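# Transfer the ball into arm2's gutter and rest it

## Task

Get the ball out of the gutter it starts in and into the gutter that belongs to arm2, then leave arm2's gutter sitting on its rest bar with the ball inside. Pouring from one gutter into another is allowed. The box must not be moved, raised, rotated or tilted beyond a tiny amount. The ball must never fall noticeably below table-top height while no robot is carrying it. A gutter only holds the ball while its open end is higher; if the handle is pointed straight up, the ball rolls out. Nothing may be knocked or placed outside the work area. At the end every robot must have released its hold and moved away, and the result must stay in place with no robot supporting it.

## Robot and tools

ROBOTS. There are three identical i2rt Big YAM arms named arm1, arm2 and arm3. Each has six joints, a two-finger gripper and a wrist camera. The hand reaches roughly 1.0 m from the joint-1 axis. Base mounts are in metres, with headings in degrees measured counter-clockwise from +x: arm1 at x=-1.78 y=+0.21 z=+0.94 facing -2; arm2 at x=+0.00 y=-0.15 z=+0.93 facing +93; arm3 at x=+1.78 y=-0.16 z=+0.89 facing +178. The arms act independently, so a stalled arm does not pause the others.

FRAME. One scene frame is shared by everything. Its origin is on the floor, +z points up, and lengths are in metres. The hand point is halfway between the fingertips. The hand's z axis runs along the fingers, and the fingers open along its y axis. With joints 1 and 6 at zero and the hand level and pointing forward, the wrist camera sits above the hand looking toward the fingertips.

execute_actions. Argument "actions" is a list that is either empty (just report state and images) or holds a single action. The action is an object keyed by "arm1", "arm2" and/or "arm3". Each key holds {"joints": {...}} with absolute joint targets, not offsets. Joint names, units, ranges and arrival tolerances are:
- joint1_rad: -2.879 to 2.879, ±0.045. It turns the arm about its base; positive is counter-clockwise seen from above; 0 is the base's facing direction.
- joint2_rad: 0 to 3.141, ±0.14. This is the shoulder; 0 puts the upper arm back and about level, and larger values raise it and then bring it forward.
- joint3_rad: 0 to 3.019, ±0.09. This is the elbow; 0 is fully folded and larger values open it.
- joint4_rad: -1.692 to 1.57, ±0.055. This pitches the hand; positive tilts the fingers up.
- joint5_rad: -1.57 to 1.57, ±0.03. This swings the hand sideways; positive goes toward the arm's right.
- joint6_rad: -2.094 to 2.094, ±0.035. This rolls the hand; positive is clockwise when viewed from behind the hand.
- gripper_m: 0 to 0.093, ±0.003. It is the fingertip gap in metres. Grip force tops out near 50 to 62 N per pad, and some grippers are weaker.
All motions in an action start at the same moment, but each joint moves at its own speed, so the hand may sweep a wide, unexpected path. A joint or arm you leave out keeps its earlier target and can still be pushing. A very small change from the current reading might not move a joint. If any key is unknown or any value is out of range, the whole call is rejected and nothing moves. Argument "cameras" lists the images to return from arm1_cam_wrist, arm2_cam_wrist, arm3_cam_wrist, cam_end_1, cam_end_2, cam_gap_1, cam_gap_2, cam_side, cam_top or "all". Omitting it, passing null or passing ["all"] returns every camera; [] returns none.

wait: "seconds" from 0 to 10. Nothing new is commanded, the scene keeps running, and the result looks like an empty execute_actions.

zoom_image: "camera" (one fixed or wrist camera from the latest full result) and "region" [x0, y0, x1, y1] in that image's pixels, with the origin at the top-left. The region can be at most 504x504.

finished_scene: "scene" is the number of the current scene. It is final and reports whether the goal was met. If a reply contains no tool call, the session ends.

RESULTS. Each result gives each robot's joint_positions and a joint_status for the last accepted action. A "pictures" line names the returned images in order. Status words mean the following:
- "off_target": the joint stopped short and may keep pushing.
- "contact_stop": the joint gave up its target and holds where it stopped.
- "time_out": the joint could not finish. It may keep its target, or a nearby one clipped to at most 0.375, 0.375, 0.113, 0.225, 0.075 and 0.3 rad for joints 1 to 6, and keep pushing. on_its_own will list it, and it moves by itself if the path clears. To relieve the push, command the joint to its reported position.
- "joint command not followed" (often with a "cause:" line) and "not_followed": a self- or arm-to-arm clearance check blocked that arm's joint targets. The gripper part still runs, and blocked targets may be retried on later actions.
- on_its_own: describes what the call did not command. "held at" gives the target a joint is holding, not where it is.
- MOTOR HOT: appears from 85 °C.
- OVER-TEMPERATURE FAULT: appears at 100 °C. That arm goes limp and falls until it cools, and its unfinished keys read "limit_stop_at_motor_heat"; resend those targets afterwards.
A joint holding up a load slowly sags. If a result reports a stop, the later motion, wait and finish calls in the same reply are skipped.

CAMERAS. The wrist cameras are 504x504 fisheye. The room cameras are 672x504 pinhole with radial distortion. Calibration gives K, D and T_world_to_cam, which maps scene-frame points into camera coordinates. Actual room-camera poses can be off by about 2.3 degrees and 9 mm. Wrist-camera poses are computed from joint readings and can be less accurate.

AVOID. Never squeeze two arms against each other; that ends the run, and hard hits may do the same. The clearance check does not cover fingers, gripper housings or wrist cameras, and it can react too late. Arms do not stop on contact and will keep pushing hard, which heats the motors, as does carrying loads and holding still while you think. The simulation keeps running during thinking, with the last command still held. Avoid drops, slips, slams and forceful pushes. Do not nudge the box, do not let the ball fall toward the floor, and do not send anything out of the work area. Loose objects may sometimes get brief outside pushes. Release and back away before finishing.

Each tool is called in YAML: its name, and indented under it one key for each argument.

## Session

execute_actions:
  actions: []

Scene clock: 0.00 s.
arm1.joint_positions: joint1_rad=+0.066 joint2_rad=+0.512 joint3_rad=+1.407 joint4_rad=-1.624 joint5_rad=-0.118 joint6_rad=-0.438 gripper_m=+0.095
arm1.joint_status: not commanded
arm1.hand: x=-1.6325 y=+0.2368 z=+1.4535 quat_wxyz=(-0.408, +0.236, -0.881, +0.028) (m; scene frame)
arm2.joint_positions: joint1_rad=+0.573 joint2_rad=+0.559 joint3_rad=+1.613 joint4_rad=-1.443 joint5_rad=-0.279 joint6_rad=+0.059 gripper_m=+0.094
arm2.joint_status: not commanded
arm2.hand: x=-0.1242 y=-0.0641 z=+1.5566 quat_wxyz=(-0.136, +0.757, -0.329, -0.548) (m; scene frame)
arm3.joint_positions: joint1_rad=-0.576 joint2_rad=+0.521 joint3_rad=+1.423 joint4_rad=-1.193 joint5_rad=+0.189 joint6_rad=-0.419 gripper_m=+0.095
arm3.joint_status: not commanded
arm3.hand: x=+1.6371 y=-0.0213 z=+1.4962 quat_wxyz=(-0.359, +0.790, -0.133, -0.479) (m; scene frame)
pictures: arm1_cam_wrist, arm2_cam_wrist, arm3_cam_wrist, cam_end_1, cam_end_2, cam_gap_1, cam_gap_2, cam_side, cam_top
camera_calibration (this result's frames):
arm1_cam_wrist: T_world_to_cam=[[0.405335, -0.884555, 0.230796, 0.54048], [-0.871412, -0.450168, -0.194911, -1.02586], [0.276306, -0.122114, -0.95328, 1.99437], [0, 0, 0, 1]] pos_world=[-1.66408, 0.259816, 1.5765]
arm2_cam_wrist: T_world_to_cam=[[0.630639, 0.759186, -0.161032, 0.382578], [0.584405, -0.601082, -0.545135, 0.891225], [-0.510652, 0.249675, -0.822738, 1.3549], [0, 0, 0, 1]] pos_world=[-0.0702233, -0.0930341, 1.66217]
arm3_cam_wrist: T_world_to_cam=[[0.555229, 0.701665, 0.446529, -1.56212], [0.797068, -0.295606, -0.526593, -0.517028], [-0.237495, 0.648293, -0.723403, 1.60929], [0, 0, 0, 1]] pos_world=[1.66164, -0.100044, 1.58944]
Images, in order (width x height): arm1_cam_wrist 504x504, arm2_cam_wrist 504x504, arm3_cam_wrist 504x504, cam_end_1 672x504, cam_end_2 672x504, cam_gap_1 672x504, cam_gap_2 672x504, cam_side 672x504, cam_top 672x504.

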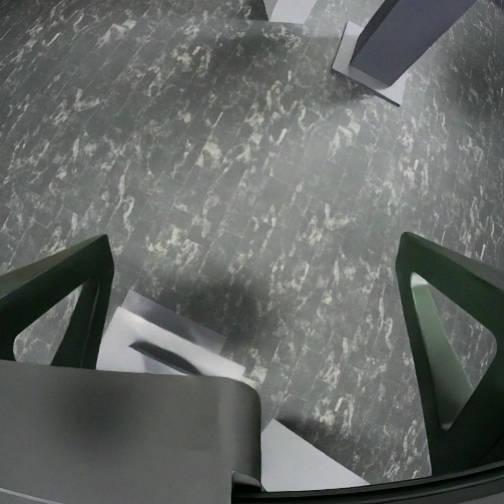

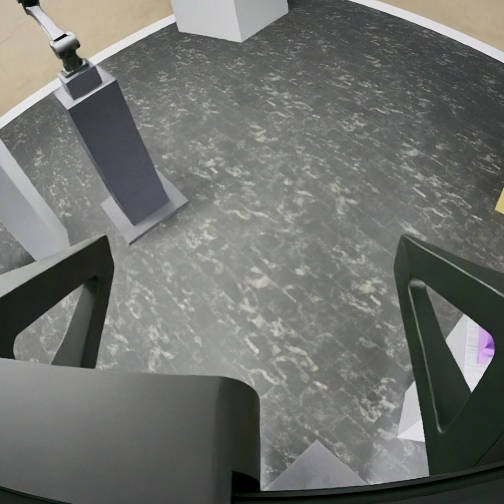

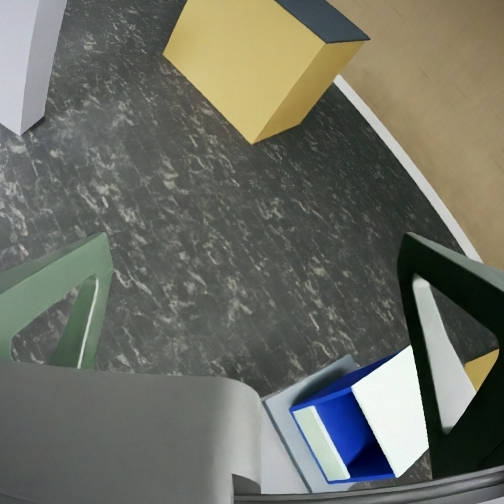

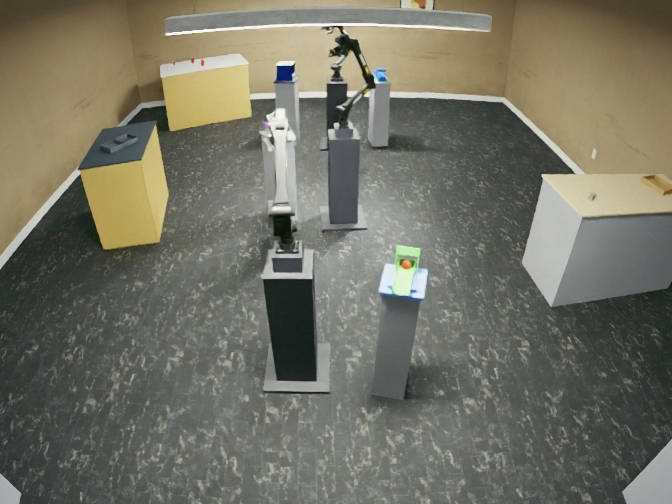

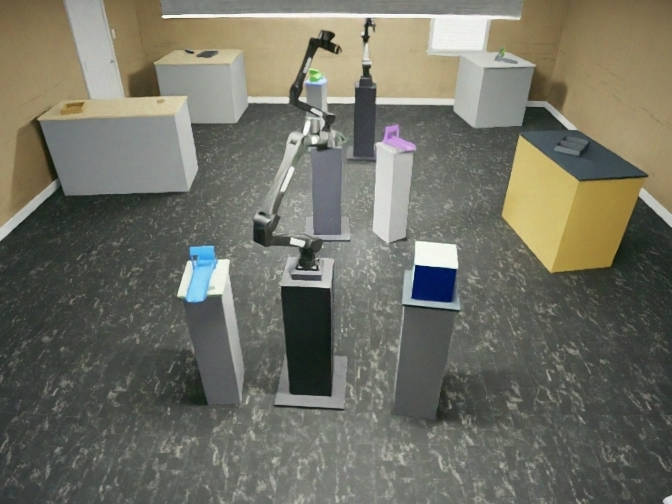

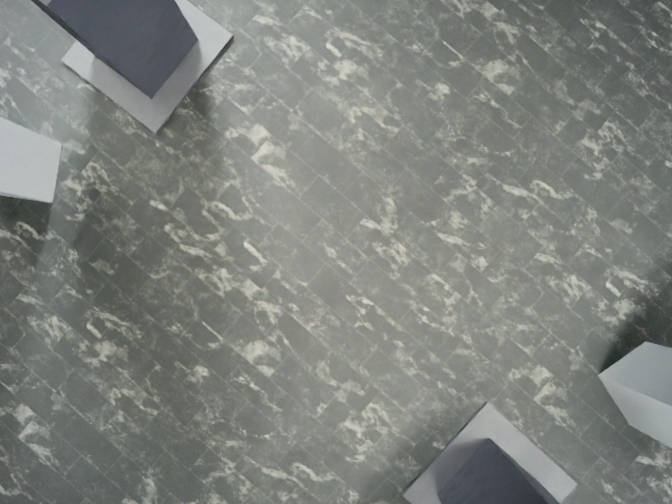

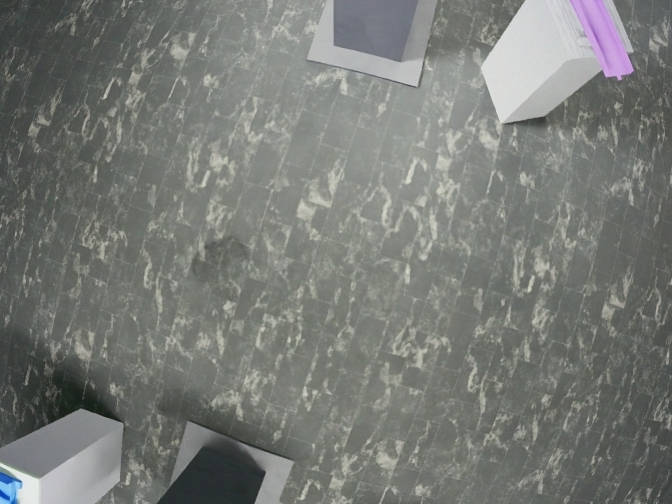

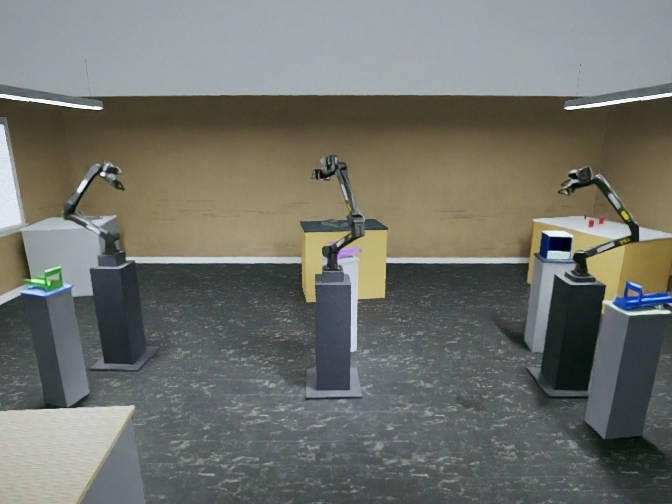

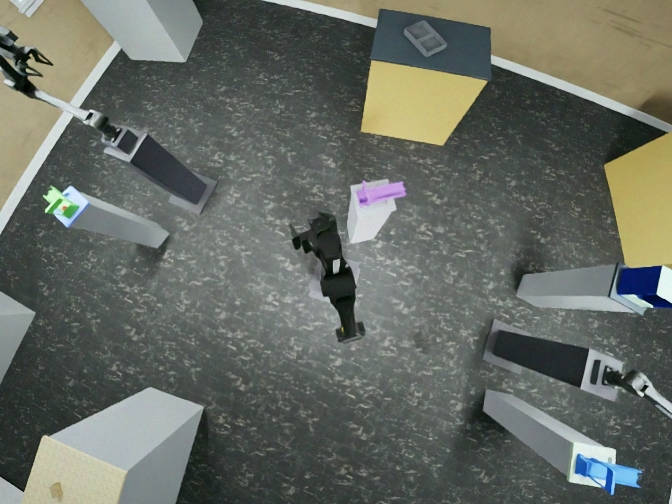

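Arm1 to arm2 this time, with both gutters pointing right.

execute_actions:
  actions:
    - {"arm1":{"joints":{"joint1_rad":-1.4,"joint2_rad":1.45,"joint3_rad":1.7,"joint4_rad":-1.25,"joint5_rad":0,"joint6_rad":0}},"arm2":{"joints":{"joint1_rad":-0.05,"joint2_rad":1.45,"joint3_rad":1.7,"joint4_rad":-1.25,"joint5_rad":0,"joint6_rad":0}}}
  cameras: ["arm1_cam_wrist","arm2_cam_wrist"]

execute_actions:
  actions:
    - {"arm1":{"joints":{"joint1_rad":-1.7}},"arm2":{"joints":{"joint1_rad":-0.35}}}
  cameras: ["arm1_cam_wrist","arm2_cam_wrist"]

Scene clock: 2.10 s.
arm1.joint_positions: joint1_rad=-1.406 joint2_rad=+1.448 joint3_rad=+1.680 joint4_rad=-1.254 joint5_rad=+0.000 joint6_rad=-0.008 gripper_m=+0.095
arm1.joint_status: all done
arm1.hand: x=-1.7073 y=-0.3258 z=+1.3359 quat_wxyz=(-0.201, -0.631, -0.727, +0.180) (m; scene frame)
arm2.joint_positions: joint1_rad=-0.049 joint2_rad=+1.446 joint3_rad=+1.686 joint4_rad=-1.255 joint5_rad=-0.001 joint6_rad=+0.011 gripper_m=+0.094
arm2.joint_status: all done
arm2.hand: x=+0.0009 y=+0.3874 z=+1.3258 quat_wxyz=(-0.195, +0.675, -0.684, -0.197) (m; scene frame)
arm3.joint_positions: joint1_rad=-0.576 joint2_rad=+0.521 joint3_rad=+1.423 joint4_rad=-1.193 joint5_rad=+0.189 joint6_rad=-0.419 gripper_m=+0.095
arm3.joint_status: not commanded
arm3.hand: x=+1.6371 y=-0.0213 z=+1.4962 quat_wxyz=(-0.359, +0.790, -0.133, -0.479) (m; scene frame)
pictures: arm1_cam_wrist, arm2_cam_wrist
camera_calibration (this result's frames):
arm1_cam_wrist: T_world_to_cam=[[-0.989205, -0.146363, -0.00717504, -1.72228], [-0.14652, 0.987117, 0.064287, -0.00765221], [-0.00232661, 0.0646443, -0.997906, 1.47903], [0, 0, 0, 1]] pos_world=[-1.70136, -0.340134, 1.46407]
arm2_cam_wrist: T_world_to_cam=[[0.999733, 0.00162509, -0.023038, 0.0339006], [0.00279929, -0.998693, 0.0510278, 0.327857], [-0.022925, -0.0510787, -0.998431, 1.46515], [0, 0, 0, 1]] pos_world=[-0.00122076, 0.402211, 1.4469]
Images, in order (width x height): arm1_cam_wrist 504x504, arm2_cam_wrist 504x504.

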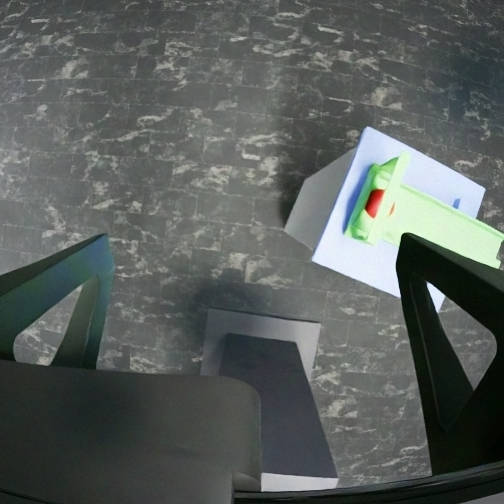

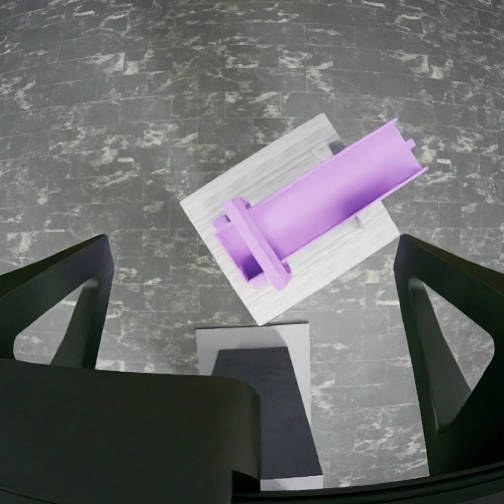

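Scene clock: 3.33 s.
arm1.joint_positions: joint1_rad=-1.702 joint2_rad=+1.448 joint3_rad=+1.680 joint4_rad=-1.254 joint5_rad=+0.000 joint6_rad=-0.007 gripper_m=+0.095
arm1.joint_status: all done
arm1.hand: x=-1.8674 y=-0.3232 z=+1.3365 quat_wxyz=(-0.173, -0.732, -0.626, +0.208) (m; scene frame)
arm2.joint_positions: joint1_rad=-0.361 joint2_rad=+1.446 joint3_rad=+1.686 joint4_rad=-1.255 joint5_rad=+0.001 joint6_rad=+0.010 gripper_m=+0.094
arm2.joint_status: all done
arm2.hand: x=+0.1681 y=+0.3606 z=+1.3258 quat_wxyz=(-0.224, +0.561, -0.780, -0.164) (m; scene frame)
arm3.joint_positions: joint1_rad=-0.576 joint2_rad=+0.521 joint3_rad=+1.423 joint4_rad=-1.193 joint5_rad=+0.189 joint6_rad=-0.419 gripper_m=+0.095
arm3.joint_status: not commanded
arm3.hand: x=+1.6371 y=-0.0213 z=+1.4962 quat_wxyz=(-0.359, +0.790, -0.133, -0.479) (m; scene frame)
pictures: arm1_cam_wrist, arm2_cam_wrist
camera_calibration (this result's frames):
arm1_cam_wrist: T_world_to_cam=[[-0.988779, 0.149209, -0.0072989, -1.7837], [0.148458, 0.986895, 0.0632328, 0.518459], [0.0166382, 0.0614396, -0.997972, 1.51353], [0, 0, 0, 1]] pos_world=[-1.86584, -0.338511, 1.46466]
arm2_cam_wrist: T_world_to_cam=[[0.951885, -0.305677, -0.0218526, -0.0159078], [-0.304291, -0.951214, 0.0509715, 0.335191], [-0.0363673, -0.0418695, -0.998461, 1.46662], [0, 0, 0, 1]] pos_world=[0.170475, 0.375382, 1.44693]
Images, in order (width x height): arm1_cam_wrist 504x504, arm2_cam_wrist 504x504.

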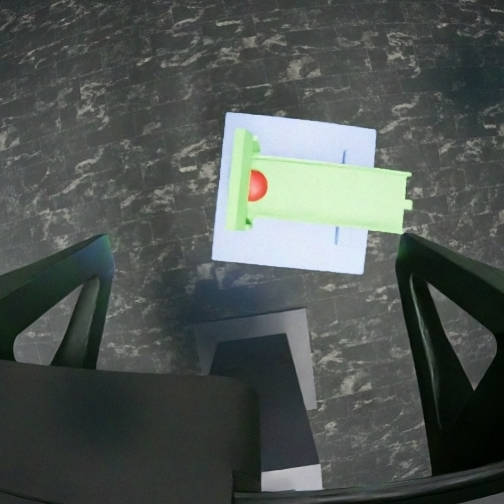

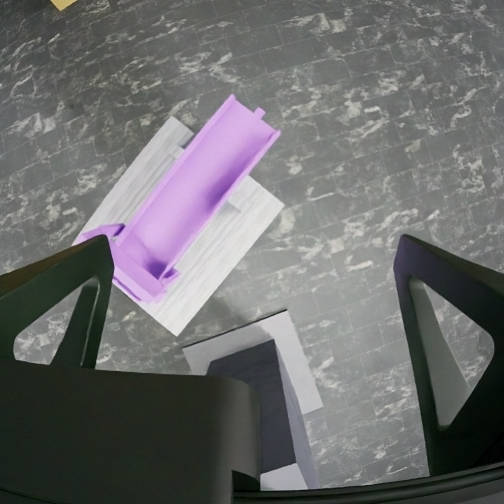

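execute_actions:
  actions:
    - {"arm1":{"joints":{"joint1_rad":-1.595,"joint2_rad":1.98,"joint3_rad":1.87,"joint4_rad":-1.44,"joint5_rad":0.21,"joint6_rad":0.22}},"arm2":{"joints":{"joint1_rad":0.012,"joint2_rad":1.71,"joint3_rad":1.44,"joint4_rad":-1.17,"joint5_rad":0.18,"joint6_rad":-0.49}}}
  cameras: ["arm1_cam_wrist","arm2_cam_wrist"]

Scene clock: 5.30 s.
arm1.joint_positions: joint1_rad=-1.588 joint2_rad=+1.990 joint3_rad=+1.833 joint4_rad=-1.433 joint5_rad=+0.206 joint6_rad=+0.211 gripper_m=+0.095
arm1.joint_status: all done
arm1.hand: x=-1.8453 y=-0.3957 z=+1.0905 quat_wxyz=(+0.075, -0.788, -0.607, +0.073) (m; scene frame)
arm2.joint_positions: joint1_rad=+0.023 joint2_rad=+1.698 joint3_rad=+1.419 joint4_rad=-1.173 joint5_rad=+0.177 joint6_rad=-0.478 gripper_m=+0.094
arm2.joint_status: all done
arm2.hand: x=-0.0068 y=+0.3798 z=+1.0796 quat_wxyz=(-0.100, +0.864, -0.491, +0.041) (m; scene frame)
arm3.joint_positions: joint1_rad=-0.576 joint2_rad=+0.521 joint3_rad=+1.423 joint4_rad=-1.193 joint5_rad=+0.189 joint6_rad=-0.419 gripper_m=+0.095
arm3.joint_status: not commanded
arm3.hand: x=+1.6371 y=-0.0213 z=+1.4962 quat_wxyz=(-0.359, +0.790, -0.133, -0.479) (m; scene frame)
pictures: arm1_cam_wrist, arm2_cam_wrist
camera_calibration (this result's frames):
arm1_cam_wrist: T_world_to_cam=[[-0.947998, 0.254009, 0.191778, -1.8532], [0.318084, 0.777045, 0.543161, 0.308923], [-0.0110527, 0.575917, -0.817434, 1.22777], [0, 0, 0, 1]] pos_world=[-1.84152, -0.476414, 1.19123]
arm2_cam_wrist: T_world_to_cam=[[0.84342, 0.501516, 0.192678, -0.387852], [0.334789, -0.771103, 0.541587, -0.280884], [0.420189, -0.392279, -0.818266, 1.15694], [0, 0, 0, 1]] pos_world=[-0.0649738, 0.431767, 1.17354]
Images, in order (width x height): arm1_cam_wrist 504x504, arm2_cam_wrist 504x504.

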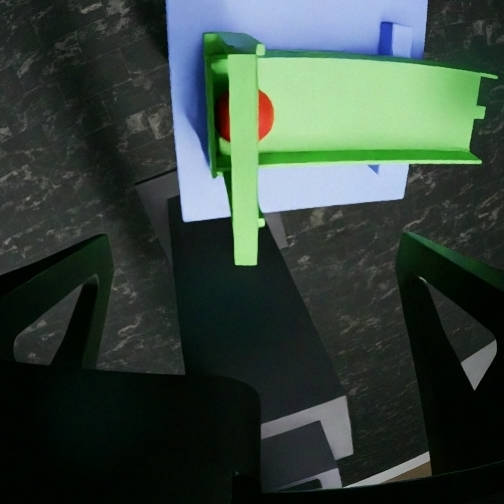

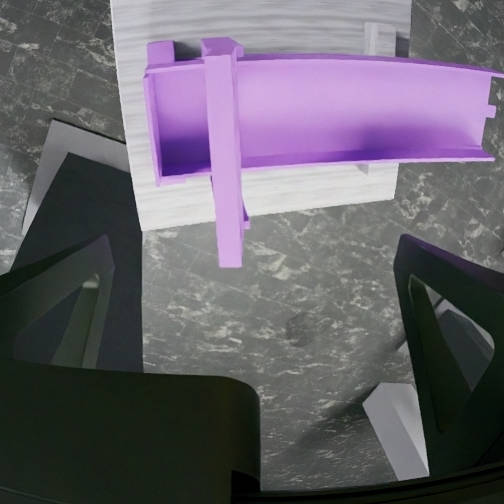

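execute_actions:
  actions:
    - {"arm1":{"joints":{"joint1_rad":-1.62,"joint2_rad":2.06,"joint3_rad":1.68,"joint4_rad":-1.195}},"arm2":{"joints":{"joint1_rad":0.0,"joint2_rad":1.82,"joint3_rad":1.275,"joint4_rad":-0.895}}}
  cameras: ["arm1_cam_wrist","arm2_cam_wrist"]

Scene clock: 6.70 s.
arm1.joint_positions: joint1_rad=-1.621 joint2_rad=+2.084 joint3_rad=+1.675 joint4_rad=-1.204 joint5_rad=+0.207 joint6_rad=+0.212 gripper_m=+0.095
arm1.joint_status: all done
arm1.hand: x=-1.8652 y=-0.3897 z=+0.9773 quat_wxyz=(+0.085, -0.797, -0.594, +0.065) (m; scene frame)
arm2.joint_positions: joint1_rad=+0.012 joint2_rad=+1.826 joint3_rad=+1.268 joint4_rad=-0.905 joint5_rad=+0.177 joint6_rad=-0.479 gripper_m=+0.094
arm2.joint_status: all done
arm2.hand: x=-0.0006 y=+0.3805 z=+0.9644 quat_wxyz=(-0.095, +0.862, -0.495, +0.044) (m; scene frame)
arm3.joint_positions: joint1_rad=-0.576 joint2_rad=+0.521 joint3_rad=+1.423 joint4_rad=-1.193 joint5_rad=+0.189 joint6_rad=-0.419 gripper_m=+0.095
arm3.joint_status: not commanded
arm3.hand: x=+1.6371 y=-0.0213 z=+1.4962 quat_wxyz=(-0.359, +0.790, -0.133, -0.479) (m; scene frame)
pictures: arm1_cam_wrist, arm2_cam_wrist
camera_calibration (this result's frames):
arm1_cam_wrist: T_world_to_cam=[[-0.939349, 0.280603, 0.197192, -1.8307], [0.342851, 0.753657, 0.560762, 0.391948], [0.00873647, 0.594359, -0.804152, 1.16259], [0, 0, 0, 1]] pos_world=[-1.8642, -0.47269, 1.07611]
arm2_cam_wrist: T_world_to_cam=[[0.848612, 0.494575, 0.187758, -0.363858], [0.326131, -0.76855, 0.550426, -0.22953], [0.416528, -0.405865, -0.813498, 1.06089], [0, 0, 0, 1]] pos_world=[-0.0582573, 0.434125, 1.05768]
Images, in order (width x height): arm1_cam_wrist 504x504, arm2_cam_wrist 504x504.

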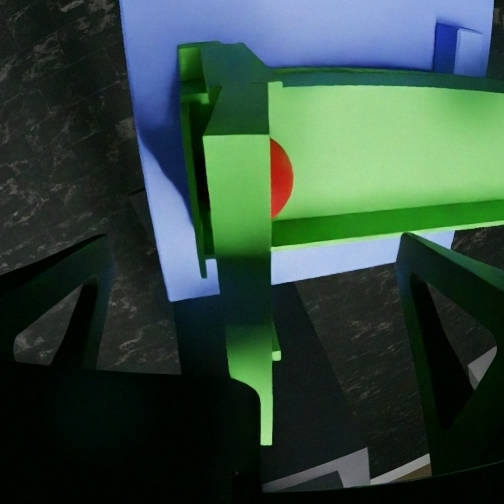

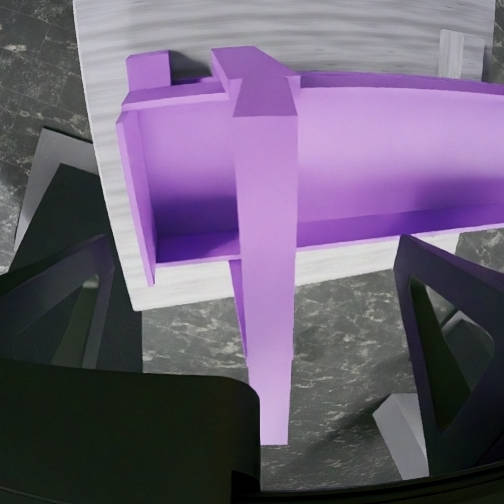

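execute_actions:
  actions:
    - {"arm1":{"joints":{"gripper_m":0,"joint6_rad":0.15,"joint1_rad":-1.612}},"arm2":{"joints":{"gripper_m":0,"joint6_rad":-0.52,"joint5_rad":0.2}}}
  cameras: ["arm1_cam_wrist","arm2_cam_wrist"]

execute_actions:
  actions:
    - {"arm1":{"joints":{"joint2_rad":1.9,"joint3_rad":1.75,"joint4_rad":-1.3,"joint5_rad":0.45}},"arm2":{"joints":{"joint2_rad":1.7,"joint3_rad":1.48,"joint4_rad":-1.15,"joint5_rad":0.3}}}
  cameras: ["arm1_cam_wrist","arm2_cam_wrist"]

execute_actions:
  actions:
    - {"arm1":{"joints":{"joint1_rad":-1.2,"joint2_rad":1.8,"joint4_rad":-1.15,"joint6_rad":-0.4}},"arm2":{"joints":{"joint1_rad":0.8,"joint6_rad":-1.57,"joint5_rad":0}}}
  cameras: ["arm1_cam_wrist","arm2_cam_wrist"]

Scene clock: 7.67 s.
arm1.joint_positions: joint1_rad=-1.619 joint2_rad=+2.082 joint3_rad=+1.675 joint4_rad=-1.204 joint5_rad=+0.211 joint6_rad=+0.170 gripper_m=+0.012
arm1.joint_status: gripper_m off_target (ended at +0.012, target +0.000); the others done
arm1.hand: x=-1.8645 y=-0.3900 z=+0.9781 quat_wxyz=(+0.087, -0.784, -0.612, +0.065) (m; scene frame)
arm2.joint_positions: joint1_rad=+0.012 joint2_rad=+1.826 joint3_rad=+1.268 joint4_rad=-0.904 joint5_rad=+0.198 joint6_rad=-0.507 gripper_m=+0.011
arm2.joint_status: gripper_m off_target (ended at +0.011, target +0.000); the others done
arm2.hand: x=+0.0029 y=+0.3808 z=+0.9651 quat_wxyz=(-0.100, +0.868, -0.483, +0.054) (m; scene frame)
arm3.joint_positions: joint1_rad=-0.576 joint2_rad=+0.521 joint3_rad=+1.423 joint4_rad=-1.193 joint5_rad=+0.189 joint6_rad=-0.419 gripper_m=+0.095
arm3.joint_status: not commanded
arm3.hand: x=+1.6371 y=-0.0213 z=+1.4962 quat_wxyz=(-0.359, +0.790, -0.133, -0.479) (m; scene frame)
pictures: arm1_cam_wrist, arm2_cam_wrist
camera_calibration (this result's frames):
arm1_cam_wrist: T_world_to_cam=[[-0.950247, 0.238048, 0.200908, -1.87069], [0.310935, 0.763623, 0.565862, 0.330918], [-0.0187155, 0.600178, -0.799648, 1.11012], [0, 0, 0, 1]] pos_world=[-1.85974, -0.473653, 1.07629]
arm2_cam_wrist: T_world_to_cam=[[0.831366, 0.516067, 0.206169, -0.392986], [0.331915, -0.75866, 0.560595, -0.244391], [0.445717, -0.397629, -0.802015, 1.04582], [0, 0, 0, 1]] pos_world=[-0.0583087, 0.433247, 1.05679]
Images, in order (width x height): arm1_cam_wrist 504x504, arm2_cam_wrist 504x504.

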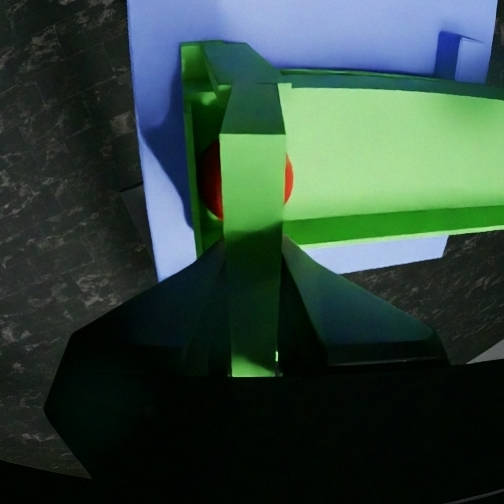

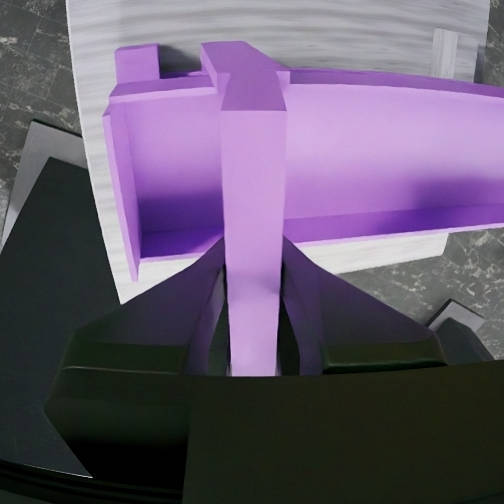

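Scene clock: 8.93 s.
arm1.joint_positions: joint1_rad=-1.616 joint2_rad=+1.910 joint3_rad=+1.695 joint4_rad=-1.294 joint5_rad=+0.443 joint6_rad=+0.159 gripper_m=+0.011
arm1.joint_status: all done
arm1.hand: x=-1.8995 y=-0.3793 z=+1.0988 quat_wxyz=(+0.128, -0.770, -0.598, +0.183) (m; scene frame)
arm2.joint_positions: joint1_rad=+0.012 joint2_rad=+1.702 joint3_rad=+1.443 joint4_rad=-1.145 joint5_rad=+0.294 joint6_rad=-0.510 gripper_m=+0.011
arm2.joint_status: all done
arm2.hand: x=+0.0179 y=+0.3952 z=+1.0926 quat_wxyz=(-0.149, +0.858, -0.484, +0.079) (m; scene frame)
arm3.joint_positions: joint1_rad=-0.576 joint2_rad=+0.521 joint3_rad=+1.423 joint4_rad=-1.193 joint5_rad=+0.189 joint6_rad=-0.419 gripper_m=+0.095
arm3.joint_status: not commanded
arm3.hand: x=+1.6371 y=-0.0213 z=+1.4962 quat_wxyz=(-0.359, +0.790, -0.133, -0.479) (m; scene frame)
pictures: arm1_cam_wrist, arm2_cam_wrist
camera_calibration (this result's frames):
arm1_cam_wrist: T_world_to_cam=[[-0.880847, 0.252326, 0.40055, -2.01287], [0.419926, 0.807106, 0.415021, 0.654561], [-0.218566, 0.533772, -0.816895, 0.813669], [0, 0, 0, 1]] pos_world=[-1.87006, -0.454714, 1.19928]
arm2_cam_wrist: T_world_to_cam=[[0.812564, 0.491346, 0.313557, -0.546408], [0.273202, -0.796257, 0.539755, -0.271366], [0.514878, -0.352921, -0.781247, 1.10552], [0, 0, 0, 1]] pos_world=[-0.051081, 0.442562, 1.18149]
Images, in order (width x height): arm1_cam_wrist 504x504, arm2_cam_wrist 504x504.

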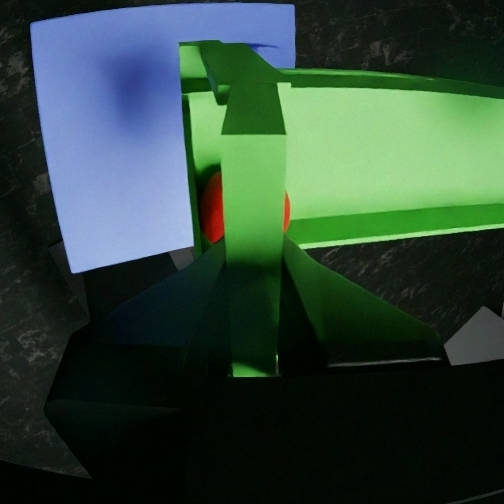

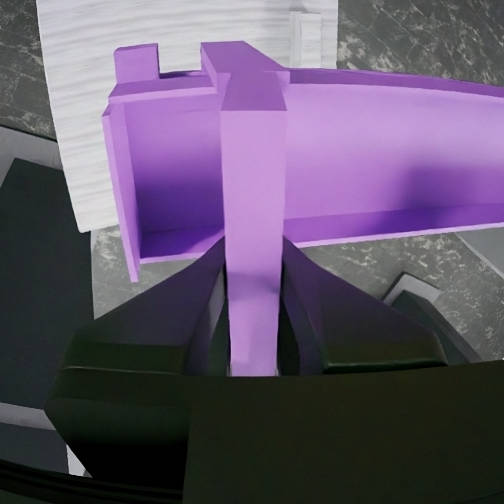

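Scene clock: 10.83 s.
arm1.joint_positions: joint1_rad=-1.205 joint2_rad=+1.821 joint3_rad=+1.695 joint4_rad=-1.159 joint5_rad=+0.443 joint6_rad=-0.390 gripper_m=+0.012
arm1.joint_status: all done
arm1.hand: x=-1.6445 y=-0.4025 z=+1.1555 quat_wxyz=(+0.064, -0.425, -0.867, +0.251) (m; scene frame)
arm2.joint_positions: joint1_rad=+0.808 joint2_rad=+1.707 joint3_rad=+1.443 joint4_rad=-1.146 joint5_rad=-0.003 joint6_rad=-1.558 gripper_m=+0.011
arm2.joint_status: all done
arm2.hand: x=-0.4143 y=+0.2054 z=+1.0817 quat_wxyz=(-0.074, +0.909, +0.408, -0.034) (m; scene frame)
arm3.joint_positions: joint1_rad=-0.576 joint2_rad=+0.521 joint3_rad=+1.423 joint4_rad=-1.193 joint5_rad=+0.189 joint6_rad=-0.419 gripper_m=+0.095
arm3.joint_status: not commanded
arm3.hand: x=+1.6371 y=-0.0213 z=+1.4962 quat_wxyz=(-0.359, +0.790, -0.133, -0.479) (m; scene frame)
pictures: arm1_cam_wrist, arm2_cam_wrist
camera_calibration (this result's frames):
arm1_cam_wrist: T_world_to_cam=[[-0.71039, -0.518941, 0.475444, -1.92171], [-0.336475, 0.843744, 0.418187, -0.690142], [-0.618167, 0.137101, -0.773998, 0.0618172], [0, 0, 0, 1]] pos_world=[-1.55917, -0.423428, 1.25012]
arm2_cam_wrist: T_world_to_cam=[[-0.74042, 0.657016, 0.141805, -0.590203], [0.604047, 0.557895, 0.569105, -0.471277], [0.294799, 0.507034, -0.809945, 1.01583], [0, 0, 0, 1]] pos_world=[-0.451791, 0.135633, 1.17467]
Images, in order (width x height): arm1_cam_wrist 504x504, arm2_cam_wrist 504x504.

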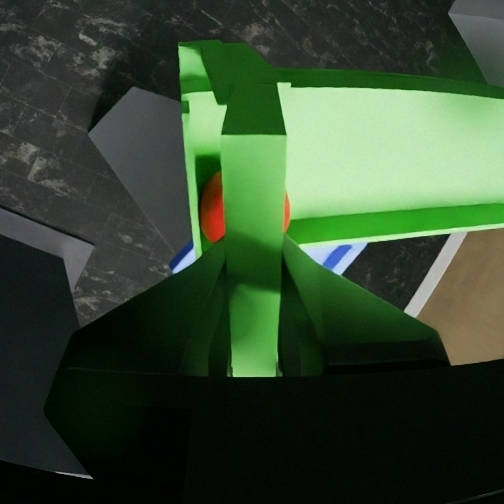

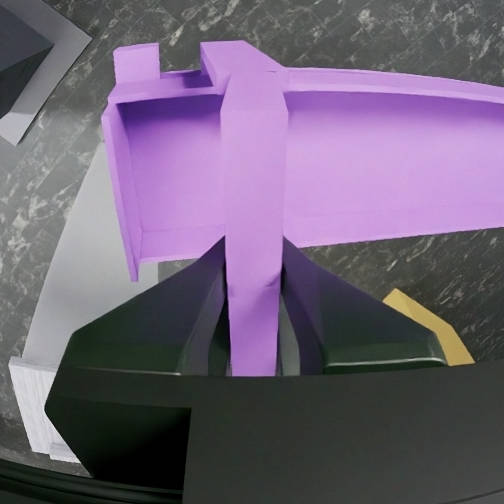

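execute_actions:
  actions:
    - {"arm1":{"joints":{"joint1_rad":-0.75,"joint4_rad":-1.0,"joint5_rad":0.3,"joint6_rad":-1.0}},"arm2":{"joints":{"joint1_rad":1.32,"joint2_rad":2.2,"joint3_rad":1.95,"joint4_rad":-0.9}}}
  cameras: ["arm1_cam_wrist"]

execute_actions:
  actions:
    - {"arm1":{"joints":{"joint1_rad":-0.45,"joint2_rad":1.92,"joint3_rad":2.0,"joint4_rad":-1.12,"joint5_rad":0,"joint6_rad":-1.57}}}
  cameras: ["arm1_cam_wrist"]

execute_actions:
  actions:
    - {"arm1":{"joints":{"joint1_rad":-0.17,"joint2_rad":2.03,"joint3_rad":2.14,"joint4_rad":-1.24}}}
  cameras: ["arm1_cam_wrist","cam_side","cam_gap_1"]

zoom_image:
  camera: "cam_side"
  region: [140,180,280,300]

Scene clock: 12.97 s.
arm1.joint_positions: joint1_rad=-0.755 joint2_rad=+1.821 joint3_rad=+1.695 joint4_rad=-1.014 joint5_rad=+0.296 joint6_rad=-0.990 gripper_m=+0.012
arm1.joint_status: all done
arm1.hand: x=-1.3490 y=-0.2906 z=+1.1579 quat_wxyz=(-0.020, +0.067, -0.965, +0.254) (m; scene frame)
arm2.joint_positions: joint1_rad=+1.312 joint2_rad=+2.229 joint3_rad=+1.882 joint4_rad=-0.903 joint5_rad=+0.000 joint6_rad=-1.562 gripper_m=+0.011
arm2.joint_status: all done
arm2.hand: x=-0.7271 y=+0.0033 z=+0.9512 quat_wxyz=(-0.125, +0.770, +0.617, -0.099) (m; scene frame)
arm3.joint_positions: joint1_rad=-0.576 joint2_rad=+0.521 joint3_rad=+1.423 joint4_rad=-1.193 joint5_rad=+0.189 joint6_rad=-0.419 gripper_m=+0.095
arm3.joint_status: not commanded
arm3.hand: x=+1.6371 y=-0.0213 z=+1.4962 quat_wxyz=(-0.359, +0.790, -0.133, -0.479) (m; scene frame)
pictures: arm1_cam_wrist
camera_calibration (this result's frames):
arm1_cam_wrist: T_world_to_cam=[[0.120021, -0.869683, 0.478797, -0.640505], [-0.851533, 0.157757, 0.500004, -1.67499], [-0.510379, -0.467722, -0.72163, 0.139944], [0, 0, 0, 1]] pos_world=[-1.27801, -0.22734, 1.24516]
Images, in order (width x height): arm1_cam_wrist 504x504.

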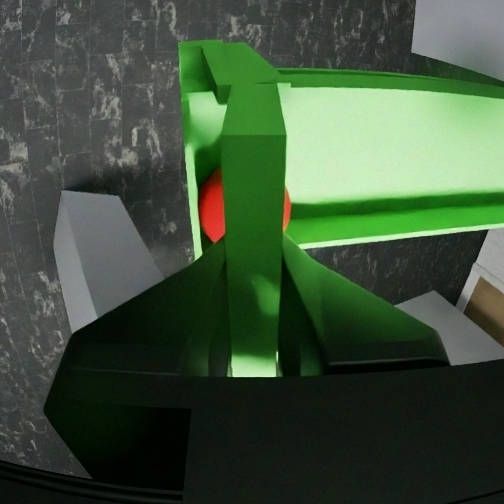

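Scene clock: 14.77 s.
arm1.joint_positions: joint1_rad=-0.453 joint2_rad=+1.958 joint3_rad=+1.914 joint4_rad=-1.120 joint5_rad=+0.000 joint6_rad=-1.561 gripper_m=+0.012
arm1.joint_status: all done
arm1.hand: x=-1.1544 y=-0.1175 z=+1.1541 quat_wxyz=(-0.104, +0.502, -0.841, +0.171) (m; scene frame)
arm2.joint_positions: joint1_rad=+1.312 joint2_rad=+2.229 joint3_rad=+1.882 joint4_rad=-0.903 joint5_rad=+0.000 joint6_rad=-1.562 gripper_m=+0.011
arm2.joint_status: not commanded
arm2.hand: x=-0.7271 y=+0.0033 z=+0.9512 quat_wxyz=(-0.125, +0.770, +0.617, -0.099) (m; scene frame)
arm3.joint_positions: joint1_rad=-0.576 joint2_rad=+0.521 joint3_rad=+1.423 joint4_rad=-1.193 joint5_rad=+0.189 joint6_rad=-0.419 gripper_m=+0.095
arm3.joint_status: not commanded
arm3.hand: x=+1.6371 y=-0.0213 z=+1.4962 quat_wxyz=(-0.359, +0.790, -0.133, -0.479) (m; scene frame)
pictures: arm1_cam_wrist
camera_calibration (this result's frames):
arm1_cam_wrist: T_world_to_cam=[[0.81461, -0.440934, 0.376814, 0.458451], [-0.58001, -0.619534, 0.52893, -1.34598], [0.000225549, -0.649427, -0.760424, 0.93041], [0, 0, 0, 1]] pos_world=[-1.15435, -0.027498, 1.24668]
Images, in order (width x height): arm1_cam_wrist 504x504.

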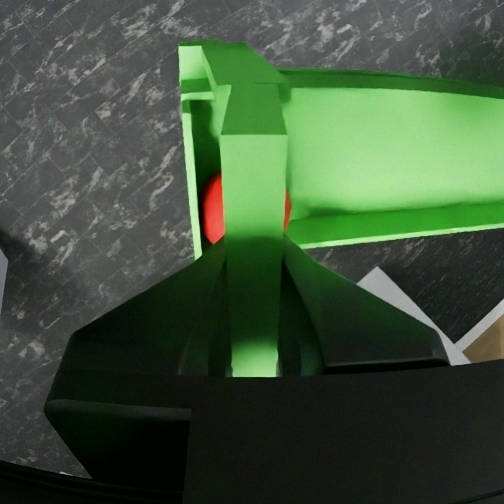

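Scene clock: 16.60 s.
arm1.joint_positions: joint1_rad=-0.173 joint2_rad=+2.052 joint3_rad=+2.052 joint4_rad=-1.239 joint5_rad=+0.000 joint6_rad=-1.564 gripper_m=+0.012
arm1.joint_status: all done
arm1.hand: x=-1.0750 y=+0.0657 z=+1.1437 quat_wxyz=(-0.104, +0.620, -0.767, +0.126) (m; scene frame)
arm2.joint_positions: joint1_rad=+1.312 joint2_rad=+2.229 joint3_rad=+1.882 joint4_rad=-0.903 joint5_rad=+0.000 joint6_rad=-1.562 gripper_m=+0.011
arm2.joint_status: not commanded
arm2.hand: x=-0.7271 y=+0.0033 z=+0.9512 quat_wxyz=(-0.125, +0.770, +0.617, -0.099) (m; scene frame)
arm3.joint_positions: joint1_rad=-0.576 joint2_rad=+0.521 joint3_rad=+1.423 joint4_rad=-1.193 joint5_rad=+0.189 joint6_rad=-0.419 gripper_m=+0.095
arm3.joint_status: not commanded
arm3.hand: x=+1.6371 y=-0.0213 z=+1.4962 quat_wxyz=(-0.359, +0.790, -0.133, -0.479) (m; scene frame)
pictures: arm1_cam_wrist, cam_gap_1, cam_side
camera_calibration (this result's frames):
arm1_cam_wrist: T_world_to_cam=[[0.930325, -0.200849, 0.306847, 0.66708], [-0.344617, -0.76496, 0.544128, -0.935714], [0.125438, -0.611961, -0.780877, 1.19699], [0, 0, 0, 1]] pos_world=[-1.09321, 0.150711, 1.23916]
Images, in order (width x height): arm1_cam_wrist 504x504, cam_gap_1 672x504, cam_side 672x504.

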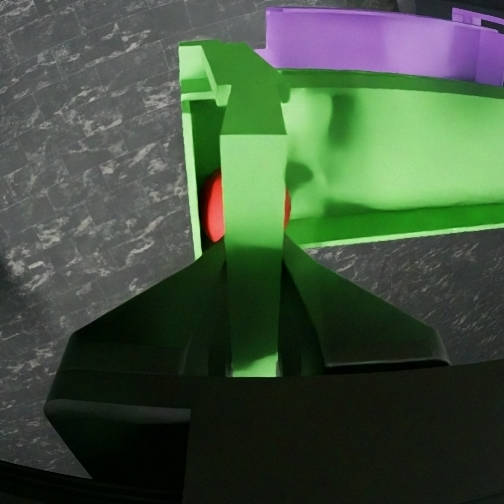

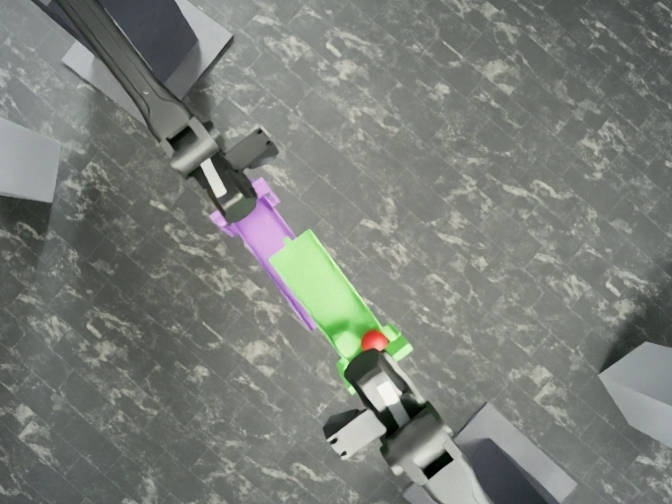

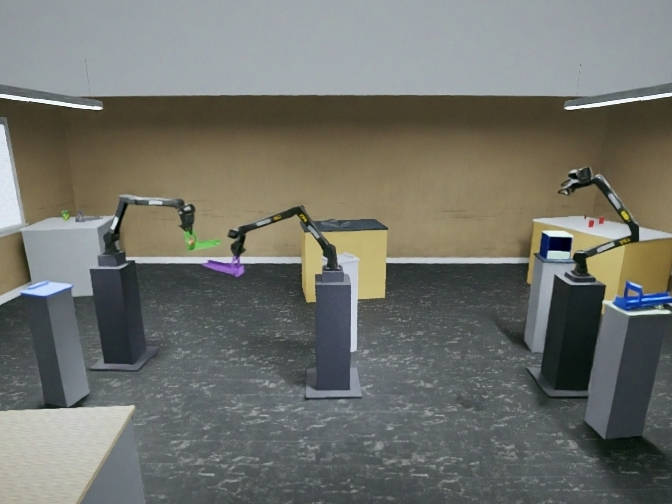

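Region (140, 180, 280, 300) of cam_side's 672x504 image, scaled by 3.600, with more detail than that image has; it fills the top 432 rows of this view, and the rest is white.

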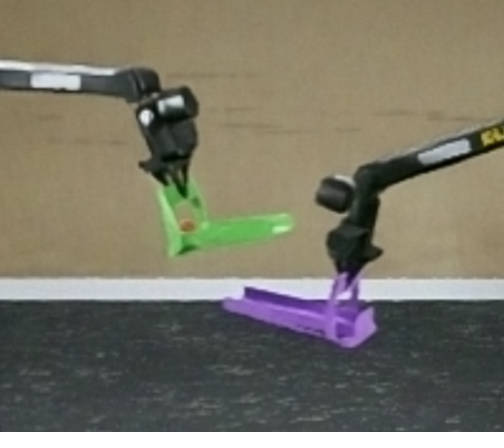

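execute_actions:
  actions:
    - {"arm1":{"joints":{"joint1_rad":-0.152,"joint2_rad":2.1,"joint4_rad":-1.21}}}
  cameras: ["cam_side","cam_gap_1"]

zoom_image:
  camera: "cam_side"
  region: [140,180,280,300]

zoom_image:
  camera: "cam_gap_1"
  region: [200,160,420,380]

Scene clock: 17.77 s.
arm1.joint_positions: joint1_rad=-0.155 joint2_rad=+2.130 joint3_rad=+2.062 joint4_rad=-1.225 joint5_rad=+0.000 joint6_rad=-1.564 gripper_m=+0.012
arm1.joint_status: all done
arm1.hand: x=-1.0635 y=+0.0767 z=+1.0945 quat_wxyz=(-0.088, +0.630, -0.765, +0.105) (m; scene frame)
arm2.joint_positions: joint1_rad=+1.312 joint2_rad=+2.229 joint3_rad=+1.882 joint4_rad=-0.903 joint5_rad=+0.000 joint6_rad=-1.562 gripper_m=+0.011
arm2.joint_status: not commanded
arm2.hand: x=-0.7271 y=+0.0033 z=+0.9512 quat_wxyz=(-0.125, +0.770, +0.617, -0.099) (m; scene frame)
arm3.joint_positions: joint1_rad=-0.576 joint2_rad=+0.521 joint3_rad=+1.423 joint4_rad=-1.193 joint5_rad=+0.189 joint6_rad=-0.419 gripper_m=+0.095
arm3.joint_status: not commanded
arm3.hand: x=+1.6371 y=-0.0213 z=+1.4962 quat_wxyz=(-0.359, +0.790, -0.133, -0.479) (m; scene frame)
pictures: cam_gap_1, cam_side
Images, in order (width x height): cam_gap_1 672x504, cam_side 672x504.

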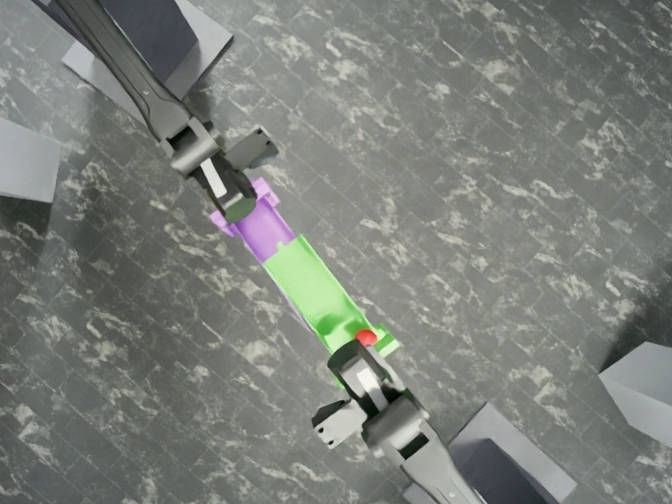

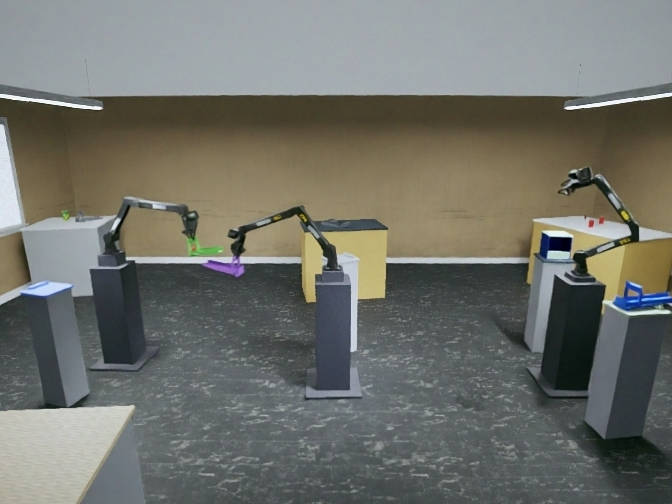

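Region (140, 180, 280, 300) of cam_side's 672x504 image, scaled by 3.600, with more detail than that image has; it fills the top 432 rows of this view, and the rest is white.

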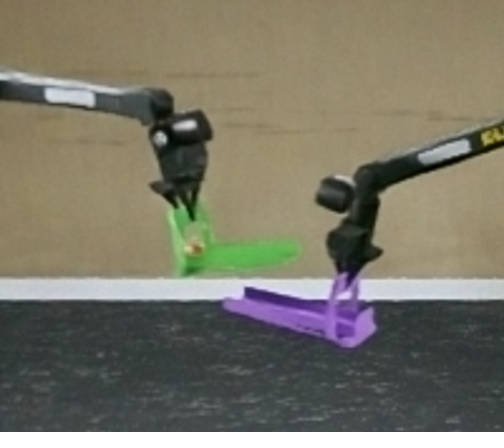

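Region (200, 160, 420, 380) of cam_gap_1's 672x504 image, scaled by 2.291, with more detail than that image has.

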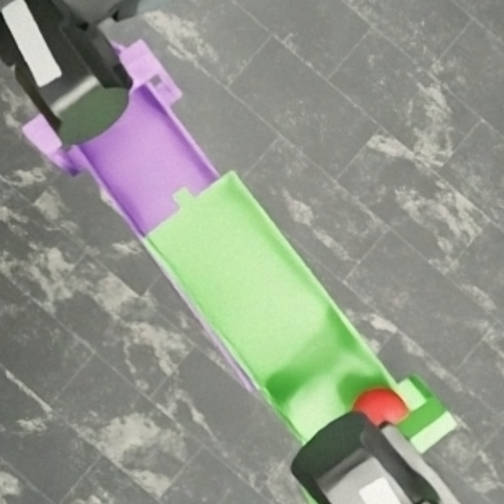

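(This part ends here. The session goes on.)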